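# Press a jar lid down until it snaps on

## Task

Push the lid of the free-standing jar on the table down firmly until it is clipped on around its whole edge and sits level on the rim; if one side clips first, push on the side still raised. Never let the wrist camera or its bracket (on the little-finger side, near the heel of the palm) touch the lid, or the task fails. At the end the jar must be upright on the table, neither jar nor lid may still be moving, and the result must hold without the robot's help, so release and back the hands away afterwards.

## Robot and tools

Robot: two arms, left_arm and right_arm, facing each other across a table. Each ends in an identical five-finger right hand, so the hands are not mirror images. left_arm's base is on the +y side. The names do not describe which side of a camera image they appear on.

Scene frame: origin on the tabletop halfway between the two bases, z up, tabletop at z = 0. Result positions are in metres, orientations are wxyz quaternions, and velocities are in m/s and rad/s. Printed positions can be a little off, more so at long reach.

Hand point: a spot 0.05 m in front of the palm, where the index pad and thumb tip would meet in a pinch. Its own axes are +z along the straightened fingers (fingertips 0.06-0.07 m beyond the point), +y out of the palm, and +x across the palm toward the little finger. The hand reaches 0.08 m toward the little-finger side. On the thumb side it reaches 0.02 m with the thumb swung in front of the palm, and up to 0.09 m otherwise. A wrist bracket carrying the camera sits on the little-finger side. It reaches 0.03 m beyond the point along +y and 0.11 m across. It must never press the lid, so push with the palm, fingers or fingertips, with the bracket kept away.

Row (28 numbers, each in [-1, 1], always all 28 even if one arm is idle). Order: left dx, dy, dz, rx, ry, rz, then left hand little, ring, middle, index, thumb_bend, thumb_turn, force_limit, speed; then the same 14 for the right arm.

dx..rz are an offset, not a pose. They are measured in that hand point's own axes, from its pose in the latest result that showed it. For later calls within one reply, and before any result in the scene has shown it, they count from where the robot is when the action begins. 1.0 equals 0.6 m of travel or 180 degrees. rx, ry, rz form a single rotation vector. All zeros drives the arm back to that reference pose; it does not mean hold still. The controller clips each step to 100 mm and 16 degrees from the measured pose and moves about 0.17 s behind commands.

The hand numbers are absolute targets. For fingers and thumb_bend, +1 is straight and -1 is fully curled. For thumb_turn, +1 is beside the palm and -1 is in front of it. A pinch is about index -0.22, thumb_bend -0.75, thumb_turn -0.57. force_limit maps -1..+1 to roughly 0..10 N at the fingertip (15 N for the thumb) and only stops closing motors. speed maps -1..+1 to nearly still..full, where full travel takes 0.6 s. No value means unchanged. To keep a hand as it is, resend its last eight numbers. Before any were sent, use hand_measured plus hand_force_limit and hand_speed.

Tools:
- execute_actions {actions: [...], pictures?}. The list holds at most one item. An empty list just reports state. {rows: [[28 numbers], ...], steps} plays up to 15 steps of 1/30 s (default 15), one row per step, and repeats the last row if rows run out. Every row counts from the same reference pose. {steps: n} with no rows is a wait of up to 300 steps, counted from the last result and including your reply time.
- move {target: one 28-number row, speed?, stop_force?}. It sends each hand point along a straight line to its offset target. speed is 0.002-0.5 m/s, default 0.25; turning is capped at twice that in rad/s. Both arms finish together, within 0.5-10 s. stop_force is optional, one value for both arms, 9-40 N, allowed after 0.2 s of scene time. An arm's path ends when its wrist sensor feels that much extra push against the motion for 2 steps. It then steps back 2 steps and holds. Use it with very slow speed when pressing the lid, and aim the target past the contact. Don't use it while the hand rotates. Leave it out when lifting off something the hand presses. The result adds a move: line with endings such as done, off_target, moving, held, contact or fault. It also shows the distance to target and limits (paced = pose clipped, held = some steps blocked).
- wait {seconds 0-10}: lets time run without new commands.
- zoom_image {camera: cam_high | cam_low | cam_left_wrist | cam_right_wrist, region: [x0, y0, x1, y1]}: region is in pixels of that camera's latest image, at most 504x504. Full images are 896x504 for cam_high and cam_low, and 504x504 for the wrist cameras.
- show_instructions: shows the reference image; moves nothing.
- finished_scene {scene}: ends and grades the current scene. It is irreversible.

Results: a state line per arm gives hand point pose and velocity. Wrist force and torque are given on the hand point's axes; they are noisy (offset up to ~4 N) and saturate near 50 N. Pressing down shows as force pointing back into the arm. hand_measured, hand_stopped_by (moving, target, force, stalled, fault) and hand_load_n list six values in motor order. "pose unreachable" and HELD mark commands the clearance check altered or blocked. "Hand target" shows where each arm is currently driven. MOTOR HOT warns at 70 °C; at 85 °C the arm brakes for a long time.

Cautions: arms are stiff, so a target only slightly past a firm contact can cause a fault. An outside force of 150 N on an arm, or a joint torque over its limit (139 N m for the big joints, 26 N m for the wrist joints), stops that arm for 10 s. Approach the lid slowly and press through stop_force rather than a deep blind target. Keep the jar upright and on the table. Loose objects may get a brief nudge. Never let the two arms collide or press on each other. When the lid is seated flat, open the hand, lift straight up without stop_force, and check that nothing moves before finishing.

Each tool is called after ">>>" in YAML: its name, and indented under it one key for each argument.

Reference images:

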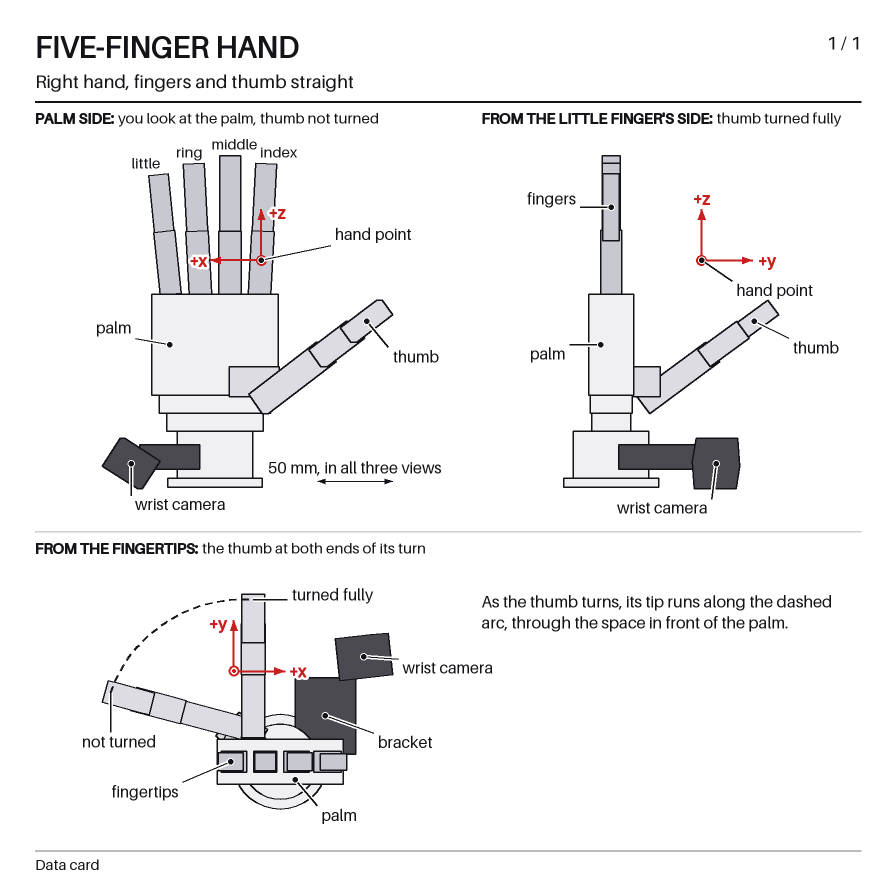

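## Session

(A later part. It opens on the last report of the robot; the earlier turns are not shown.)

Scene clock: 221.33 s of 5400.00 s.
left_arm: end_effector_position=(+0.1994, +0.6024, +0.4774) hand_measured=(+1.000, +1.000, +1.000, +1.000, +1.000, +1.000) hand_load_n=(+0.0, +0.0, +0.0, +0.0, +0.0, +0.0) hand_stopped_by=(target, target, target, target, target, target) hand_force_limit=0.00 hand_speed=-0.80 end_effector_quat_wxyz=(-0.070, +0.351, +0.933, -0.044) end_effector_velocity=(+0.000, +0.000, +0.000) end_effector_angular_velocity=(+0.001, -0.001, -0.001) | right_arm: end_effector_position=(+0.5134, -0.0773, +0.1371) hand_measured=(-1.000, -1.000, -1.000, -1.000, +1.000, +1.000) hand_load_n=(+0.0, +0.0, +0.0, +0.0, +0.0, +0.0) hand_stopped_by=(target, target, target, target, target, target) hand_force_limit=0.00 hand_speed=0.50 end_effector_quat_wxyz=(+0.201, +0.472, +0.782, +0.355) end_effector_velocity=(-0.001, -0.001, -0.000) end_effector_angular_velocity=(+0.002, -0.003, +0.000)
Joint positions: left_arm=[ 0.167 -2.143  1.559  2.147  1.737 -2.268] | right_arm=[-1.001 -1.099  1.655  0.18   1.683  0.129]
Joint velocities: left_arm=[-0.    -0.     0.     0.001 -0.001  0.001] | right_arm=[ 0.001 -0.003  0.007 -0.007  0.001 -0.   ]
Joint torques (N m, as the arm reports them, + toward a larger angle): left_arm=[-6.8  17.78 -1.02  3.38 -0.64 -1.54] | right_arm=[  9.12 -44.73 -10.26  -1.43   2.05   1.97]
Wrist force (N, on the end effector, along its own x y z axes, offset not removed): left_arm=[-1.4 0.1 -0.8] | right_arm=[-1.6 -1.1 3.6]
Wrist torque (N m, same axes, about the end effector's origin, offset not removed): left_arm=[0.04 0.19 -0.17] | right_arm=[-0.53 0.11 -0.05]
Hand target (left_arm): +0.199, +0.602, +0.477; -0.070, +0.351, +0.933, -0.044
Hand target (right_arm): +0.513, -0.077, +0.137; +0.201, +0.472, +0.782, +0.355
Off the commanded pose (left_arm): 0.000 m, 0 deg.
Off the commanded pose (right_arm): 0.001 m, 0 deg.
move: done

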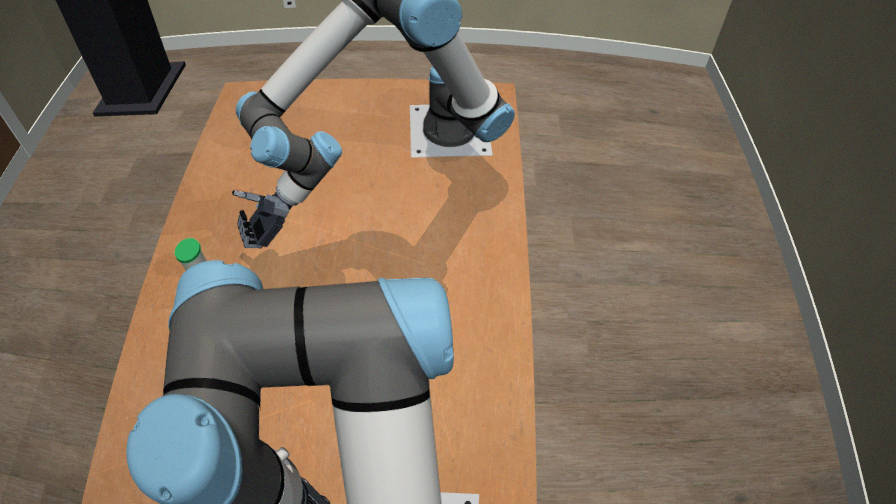

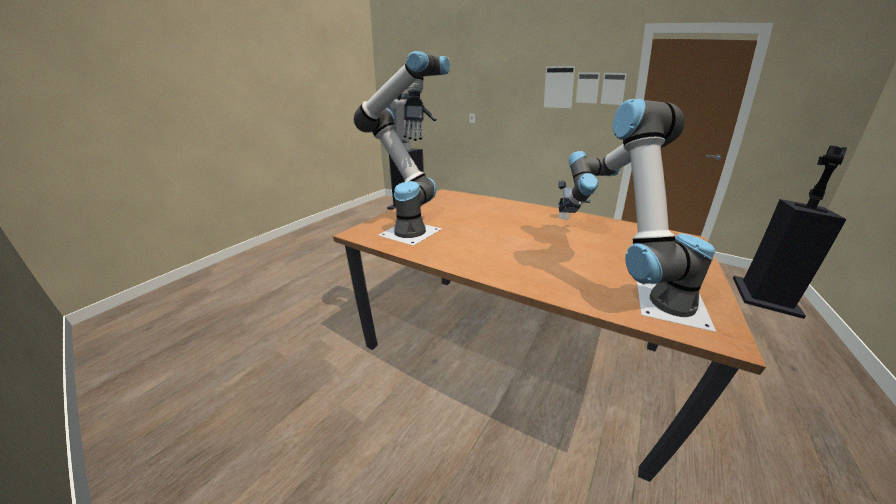

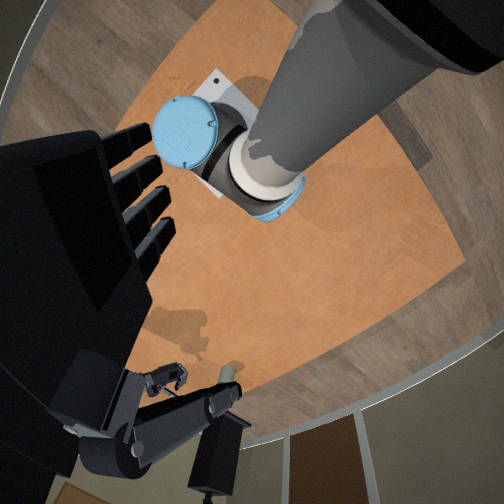

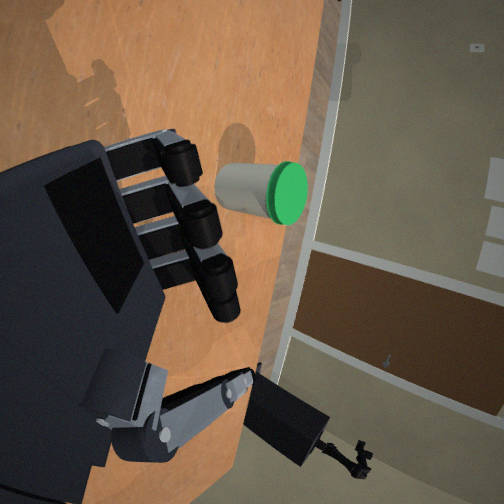

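>>> move:
  target: [0,0,0,0,0,0,1,1,1,1,1,1,0,-0.8,-0.043,0.185,0.173,0.08,0,0,-1,-1,-1,-1,1,1,0,0.5]
  speed: 0.15

>>> move:
  target: [0,0,0,0,0,0,1,1,1,1,1,1,0,-0.8,-0.001,-0.0249,0.0375,0,0,0,-1,-1,-1,-1,1,1,0,0.5]
  speed: 0.03

>>> move:
  target: [0,0,0,0,0,0,1,1,1,1,1,1,0,-0.8,-0.0005,-0.0138,0.0208,0,0,0,-1,-1,-1,-1,1,1,0,0.5]
  speed: 0.003
  stop_force: 40

Scene clock: 240.33 s of 5400.00 s.
left_arm: end_effector_position=(+0.1994, +0.6024, +0.4774) hand_measured=(+1.000, +1.000, +1.000, +1.000, +1.000, +1.000) hand_load_n=(+0.0, +0.0, +0.0, +0.0, +0.0, +0.0) hand_stopped_by=(target, target, target, target, target, target) hand_force_limit=0.00 hand_speed=-0.80 end_effector_quat_wxyz=(-0.070, +0.351, +0.933, -0.044) end_effector_velocity=(-0.000, -0.000, +0.000) end_effector_angular_velocity=(+0.001, +0.000, -0.002) | right_arm: end_effector_position=(+0.6589, -0.0287, +0.1494) hand_measured=(-1.000, -1.000, -1.000, -1.000, +1.000, +1.000) hand_load_n=(+0.0, +0.0, +0.0, +0.0, +0.0, +0.0) hand_stopped_by=(target, target, target, target, target, target) hand_force_limit=0.00 hand_speed=0.50 end_effector_quat_wxyz=(+0.141, +0.494, +0.820, +0.254) end_effector_velocity=(+0.002, +0.000, +0.000) end_effector_angular_velocity=(-0.003, +0.003, -0.002)
Joint positions: left_arm=[ 0.167 -2.143  1.559  2.147  1.737 -2.268] | right_arm=[-1.093 -0.697  0.839  0.841  1.597  0.076]
Joint velocities: left_arm=[-0.002  0.001 -0.     0.001  0.    -0.   ] | right_arm=[-0.     0.007 -0.015  0.013  0.002  0.001]
Joint torques (N m, as the arm reports them, + toward a larger angle): left_arm=[-6.93 17.4  -1.67  3.49 -0.73 -1.62] | right_arm=[  8.38 -44.74 -25.65   3.63   1.95   2.09]
Wrist force (N, on the end effector, along its own x y z axes, offset not removed): left_arm=[-1.3 0.8 -0.7] | right_arm=[-1.2 -1.2 0.7]
Wrist torque (N m, same axes, about the end effector's origin, offset not removed): left_arm=[0.12 0.13 -0.12] | right_arm=[-0.23 0.18 -0.14]
Hand target (left_arm): +0.199, +0.602, +0.477; -0.070, +0.351, +0.933, -0.044
Hand target (right_arm): +0.659, -0.029, +0.149; +0.140, +0.494, +0.820, +0.254
Off the commanded pose (left_arm): 0.000 m, 0 deg.
Off the commanded pose (right_arm): 0.001 m, 0 deg.
After step 90, 14.47 s passed at rest.
move: done

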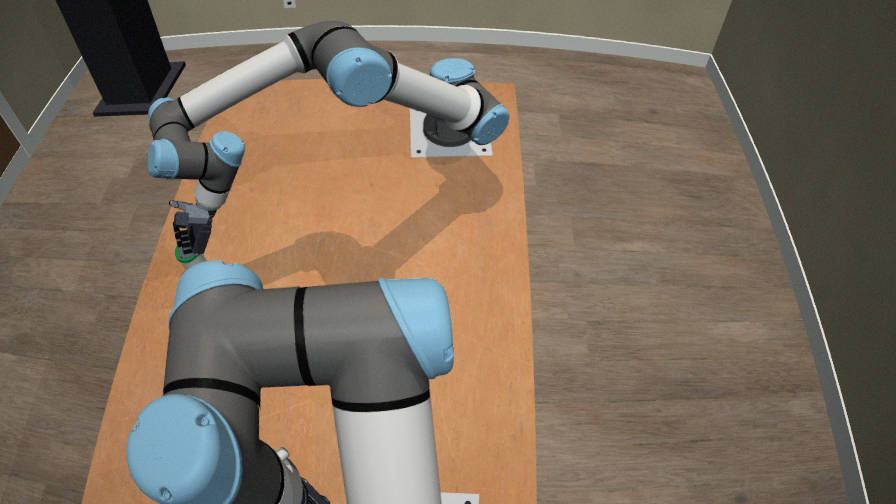

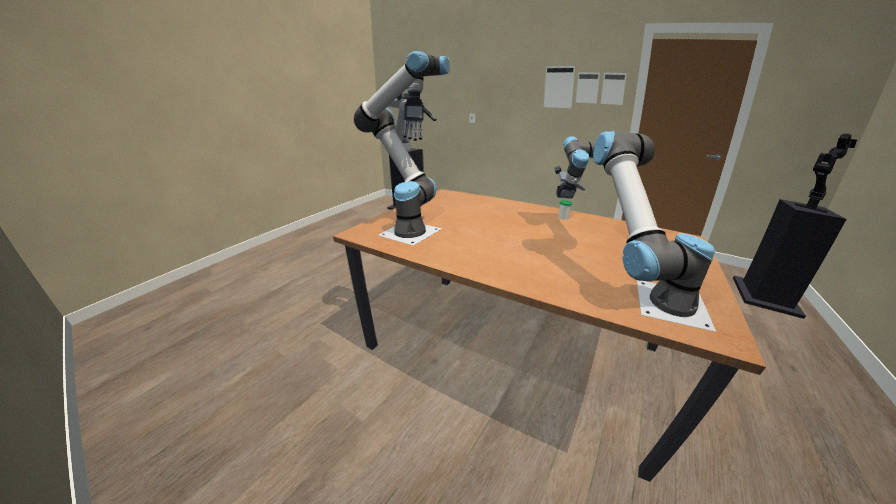

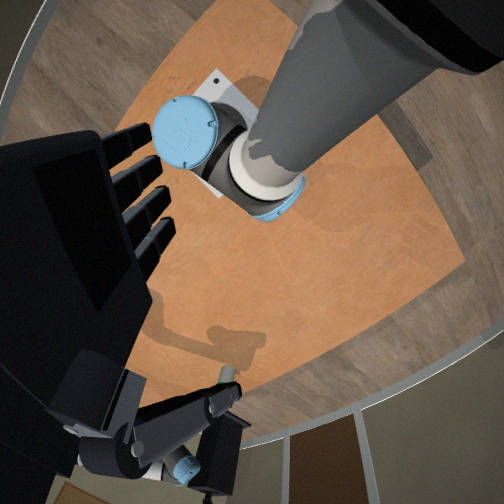

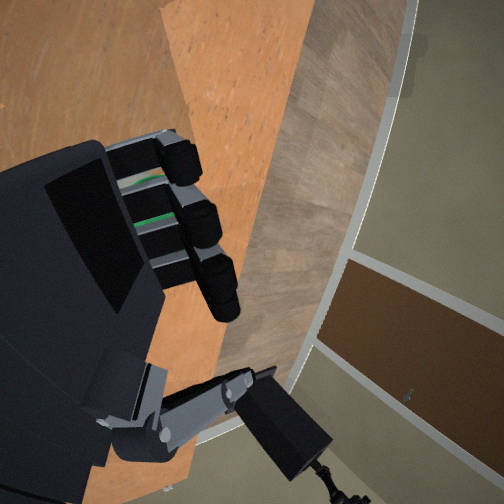

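Scene clock: 241.53 s of 5400.00 s.
left_arm: end_effector_position=(+0.1994, +0.6024, +0.4774) hand_measured=(+1.000, +1.000, +1.000, +1.000, +1.000, +1.000) hand_load_n=(+0.0, +0.0, +0.0, +0.0, +0.0, +0.0) hand_stopped_by=(target, target, target, target, target, target) hand_force_limit=0.00 hand_speed=-0.80 end_effector_quat_wxyz=(-0.070, +0.351, +0.933, -0.044) end_effector_velocity=(+0.000, +0.000, +0.000) end_effector_angular_velocity=(+0.000, -0.000, +0.000) | right_arm: end_effector_position=(+0.6590, -0.0288, +0.1224) hand_measured=(-1.000, -1.000, -1.000, -1.000, +1.000, +1.000) hand_load_n=(+0.0, +0.0, +0.0, +0.0, +0.0, +0.0) hand_stopped_by=(target, target, target, target, target, target) hand_force_limit=0.00 hand_speed=0.50 end_effector_quat_wxyz=(+0.141, +0.494, +0.820, +0.254) end_effector_velocity=(+0.000, -0.000, -0.001) end_effector_angular_velocity=(+0.000, -0.000, -0.000)
Joint positions: left_arm=[ 0.167 -2.143  1.559  2.147  1.737 -2.268] | right_arm=[-1.093 -0.683  0.882  0.783  1.597  0.076]
Joint velocities: left_arm=[ 0. -0.  0.  0. -0. -0.] | right_arm=[-0.     0.001  0.002 -0.003 -0.    -0.   ]
Joint torques (N m, as the arm reports them, + toward a larger angle): left_arm=[-6.81 16.95 -1.16  3.26 -0.78 -1.87] | right_arm=[ -9.37 -44.39 -13.18  -0.71  -1.54  -1.93]
Wrist force (N, on the end effector, along its own x y z axes, offset not removed): left_arm=[-0.6 -0.1 -0.8] | right_arm=[-1.5 0.3 0.9]
Wrist torque (N m, same axes, about the end effector's origin, offset not removed): left_arm=[0.10 0.13 -0.05] | right_arm=[-0.13 0.29 -0.04]
Hand target (left_arm): +0.199, +0.602, +0.477; -0.070, +0.351, +0.933, -0.044
Hand target (right_arm): +0.659, -0.029, +0.122; +0.141, +0.494, +0.820, +0.254
Off the commanded pose (left_arm): 0.000 m, 0 deg.
Off the commanded pose (right_arm): 0.000 m, 0 deg.
move: done

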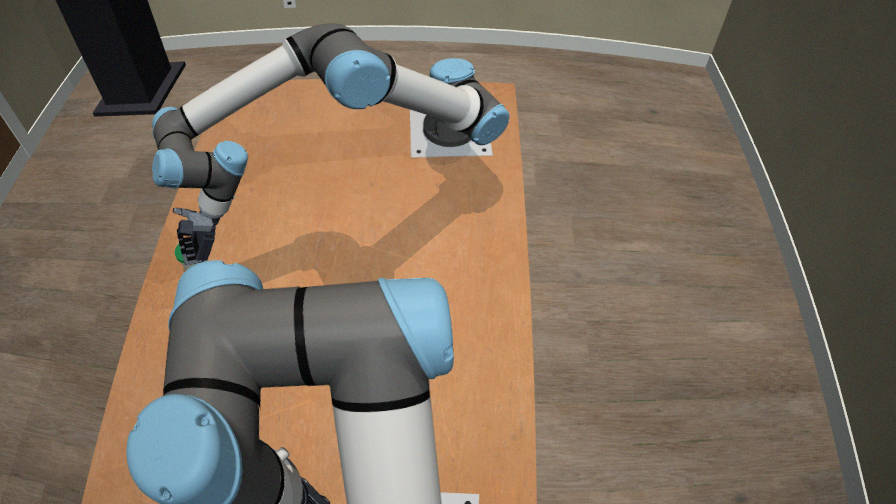

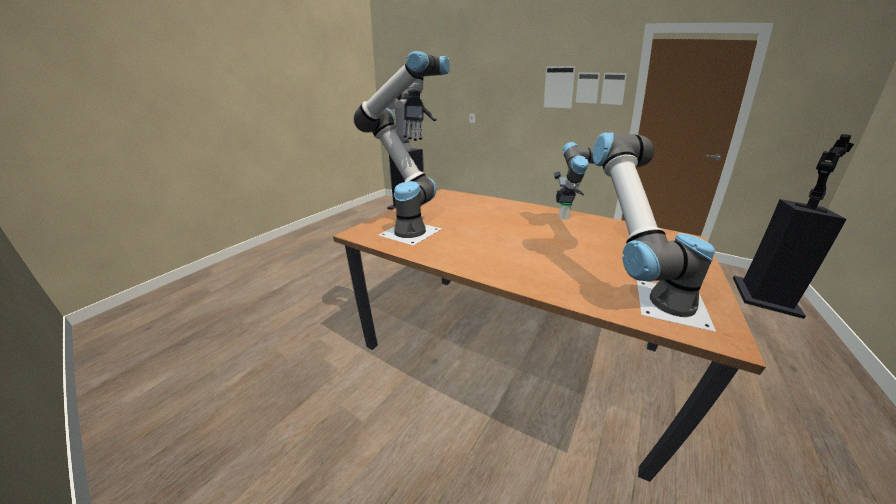

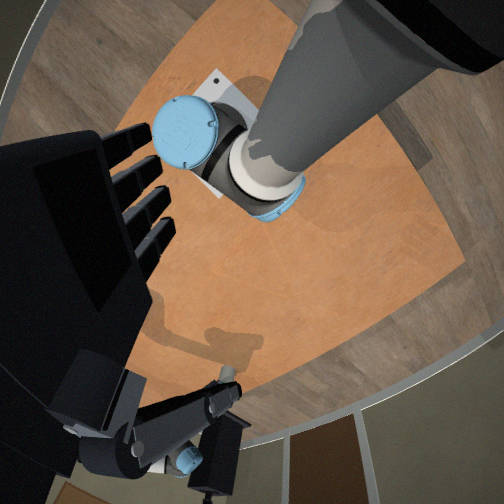

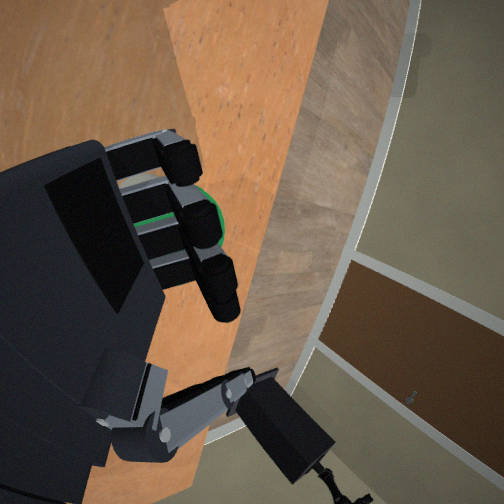

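Scene clock: 244.03 s of 5400.00 s.
left_arm: end_effector_position=(+0.1994, +0.6024, +0.4774) hand_measured=(+1.000, +1.000, +1.000, +1.000, +1.000, +1.000) hand_load_n=(+0.0, +0.0, +0.0, +0.0, +0.0, +0.0) hand_stopped_by=(target, target, target, target, target, target) hand_force_limit=0.00 hand_speed=-0.80 end_effector_quat_wxyz=(-0.070, +0.351, +0.933, -0.044) end_effector_velocity=(-0.001, +0.000, -0.000) end_effector_angular_velocity=(-0.001, +0.002, +0.001) | right_arm: end_effector_position=(+0.6590, -0.0288, +0.1161) hand_measured=(-1.000, -1.000, -1.000, -1.000, +1.000, +1.000) hand_load_n=(+0.0, +0.0, +0.0, +0.5, +0.0, +0.0) hand_stopped_by=(target, target, target, target, target, target) hand_force_limit=0.00 hand_speed=0.50 end_effector_quat_wxyz=(+0.141, +0.494, +0.820, +0.254) end_effector_velocity=(-0.000, +0.000, +0.001) end_effector_angular_velocity=(-0.001, +0.002, -0.000)
Joint positions: left_arm=[ 0.167 -2.143  1.559  2.147  1.737 -2.268] | right_arm=[-1.093 -0.679  0.891  0.769  1.597  0.076]
Joint velocities: left_arm=[ 0.001 -0.001  0.    -0.001  0.002 -0.   ] | right_arm=[ 0.001 -0.    -0.002  0.004  0.     0.001]
Joint torques (N m, as the arm reports them, + toward a larger angle): left_arm=[-7.06 18.21 -1.25  3.38 -0.66 -1.64] | right_arm=[ -9.29 -22.23  -8.26   2.63   0.17  -1.23]
Wrist force (N, on the end effector, along its own x y z axes, offset not removed): left_arm=[-1.1 -0.8 -0.6] | right_arm=[-2.5 16.5 -50.0]
Wrist torque (N m, same axes, about the end effector's origin, offset not removed): left_arm=[-0.09 0.15 -0.15] | right_arm=[3.26 0.92 -0.15]
Hand target (left_arm): +0.199, +0.602, +0.477; -0.070, +0.351, +0.933, -0.044
Hand target (right_arm): +0.659, -0.029, +0.116; +0.141, +0.494, +0.820, +0.254
Off the commanded pose (left_arm): 0.000 m, 0 deg.
Off the commanded pose (right_arm): 0.009 m, 0 deg.
move: contact (right_arm)

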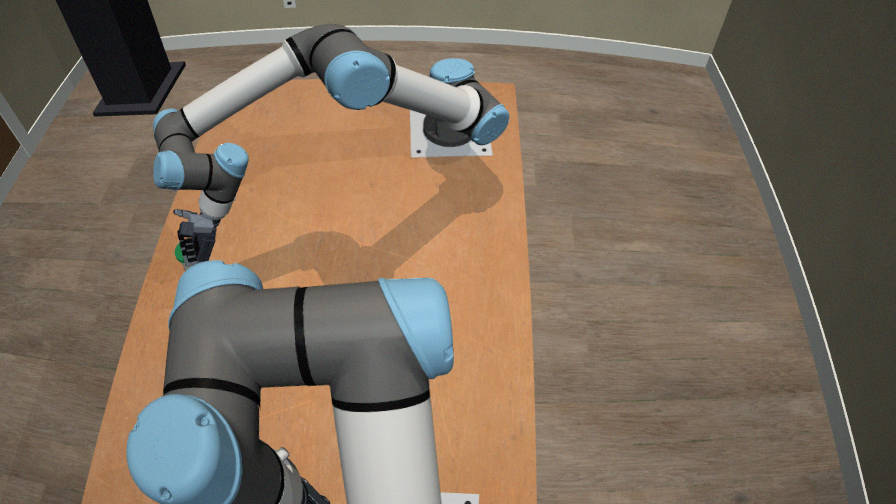

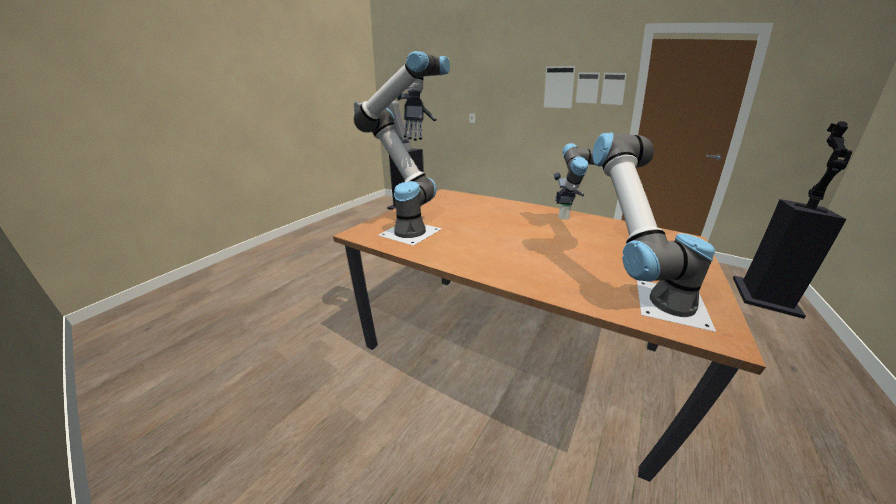

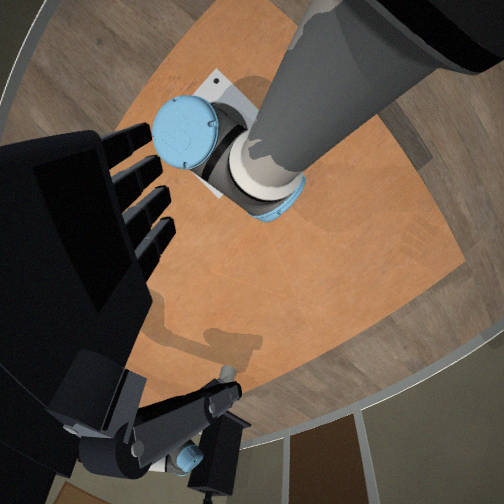

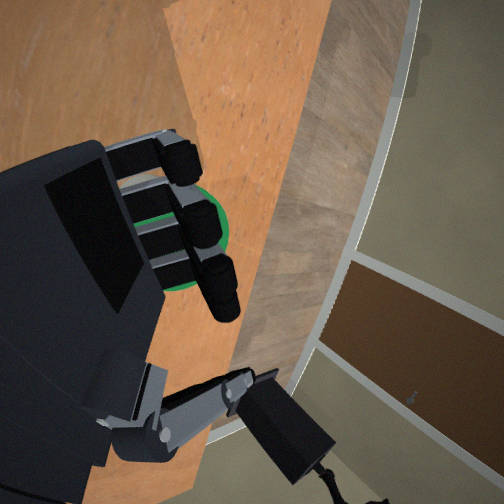

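The lid is level and solid at all three spots, so I'll finish the scene.

>>> move:
  target: [0,0,0,0,0,0,1,1,1,1,1,1,0,-0.8,0,0.06,-0.17,0,0,0,-1,-1,-1,-1,1,1,0,0.5]
  speed: 0.08

>>> finished_scene:
  scene: 1

Scene clock: 252.23 s of 5400.00 s.
left_arm: end_effector_position=(+0.1994, +0.6024, +0.4774) hand_measured=(+1.000, +1.000, +1.000, +1.000, +1.000, +1.000) hand_load_n=(+0.0, +0.0, +0.0, +0.0, +0.0, +0.0) hand_stopped_by=(target, target, target, target, target, target) hand_force_limit=0.00 hand_speed=-0.80 end_effector_quat_wxyz=(-0.070, +0.351, +0.933, -0.044) end_effector_velocity=(+0.000, -0.000, -0.000) end_effector_angular_velocity=(+0.000, -0.001, -0.002) | right_arm: end_effector_position=(+0.6367, -0.0432, +0.2209) hand_measured=(-1.000, -1.000, -1.000, -1.000, +1.000, +1.000) hand_load_n=(+0.0, +0.0, +0.0, +0.0, +0.0, +0.0) hand_stopped_by=(target, target, target, target, target, target) hand_force_limit=0.00 hand_speed=0.50 end_effector_quat_wxyz=(+0.141, +0.494, +0.820, +0.254) end_effector_velocity=(+0.001, -0.002, +0.001) end_effector_angular_velocity=(-0.000, -0.000, -0.003)
Joint positions: left_arm=[ 0.167 -2.143  1.559  2.147  1.737 -2.268] | right_arm=[-1.093 -0.801  0.843  0.94   1.597  0.076]
Joint velocities: left_arm=[-0.001  0.     0.001 -0.    -0.001  0.   ] | right_arm=[-0.002 -0.001 -0.001  0.002  0.     0.   ]
Joint torques (N m, as the arm reports them, + toward a larger angle): left_arm=[-7.05 17.6  -1.07  3.39 -0.62 -1.62] | right_arm=[ -9.19 -60.82 -25.63   3.78   1.48  -1.68]
Wrist force (N, on the end effector, along its own x y z axes, offset not removed): left_arm=[-1.7 -0.1 -1.5] | right_arm=[-2.6 -1.2 0.8]
Wrist torque (N m, same axes, about the end effector's origin, offset not removed): left_arm=[0.07 0.17 -0.13] | right_arm=[-0.36 0.48 -0.26]
Hand target (left_arm): +0.199, +0.602, +0.477; -0.070, +0.351, +0.933, -0.044
Hand target (right_arm): +0.637, -0.043, +0.221; +0.141, +0.494, +0.820, +0.254
Off the commanded pose (left_arm): 0.000 m, 0 deg.
Off the commanded pose (right_arm): 0.000 m, 0 deg.
After step 90, 3.47 s passed at rest.
move: done

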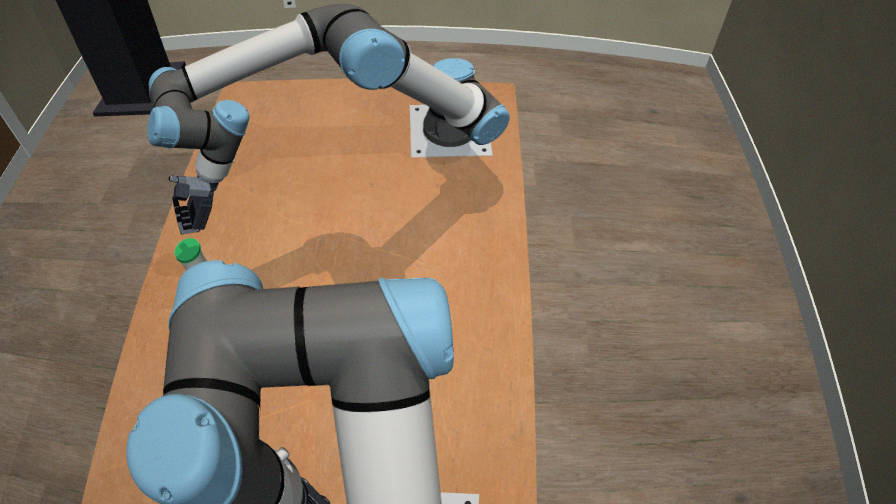

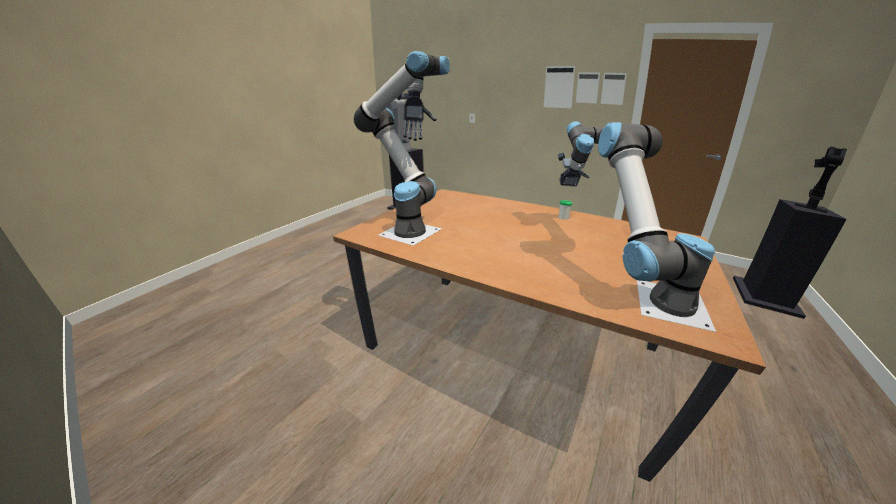

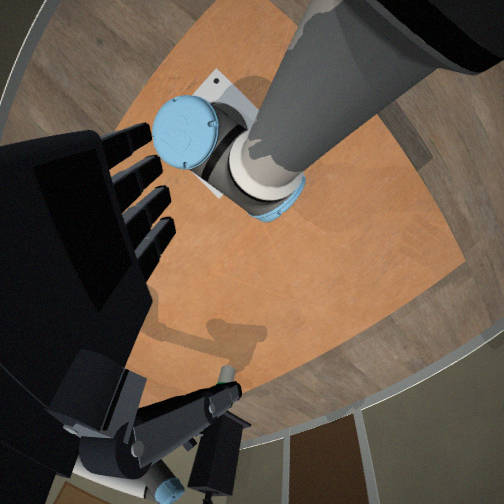

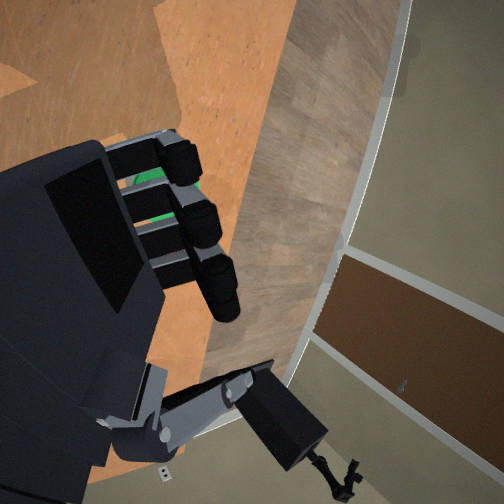

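The scene is finished: the task was done.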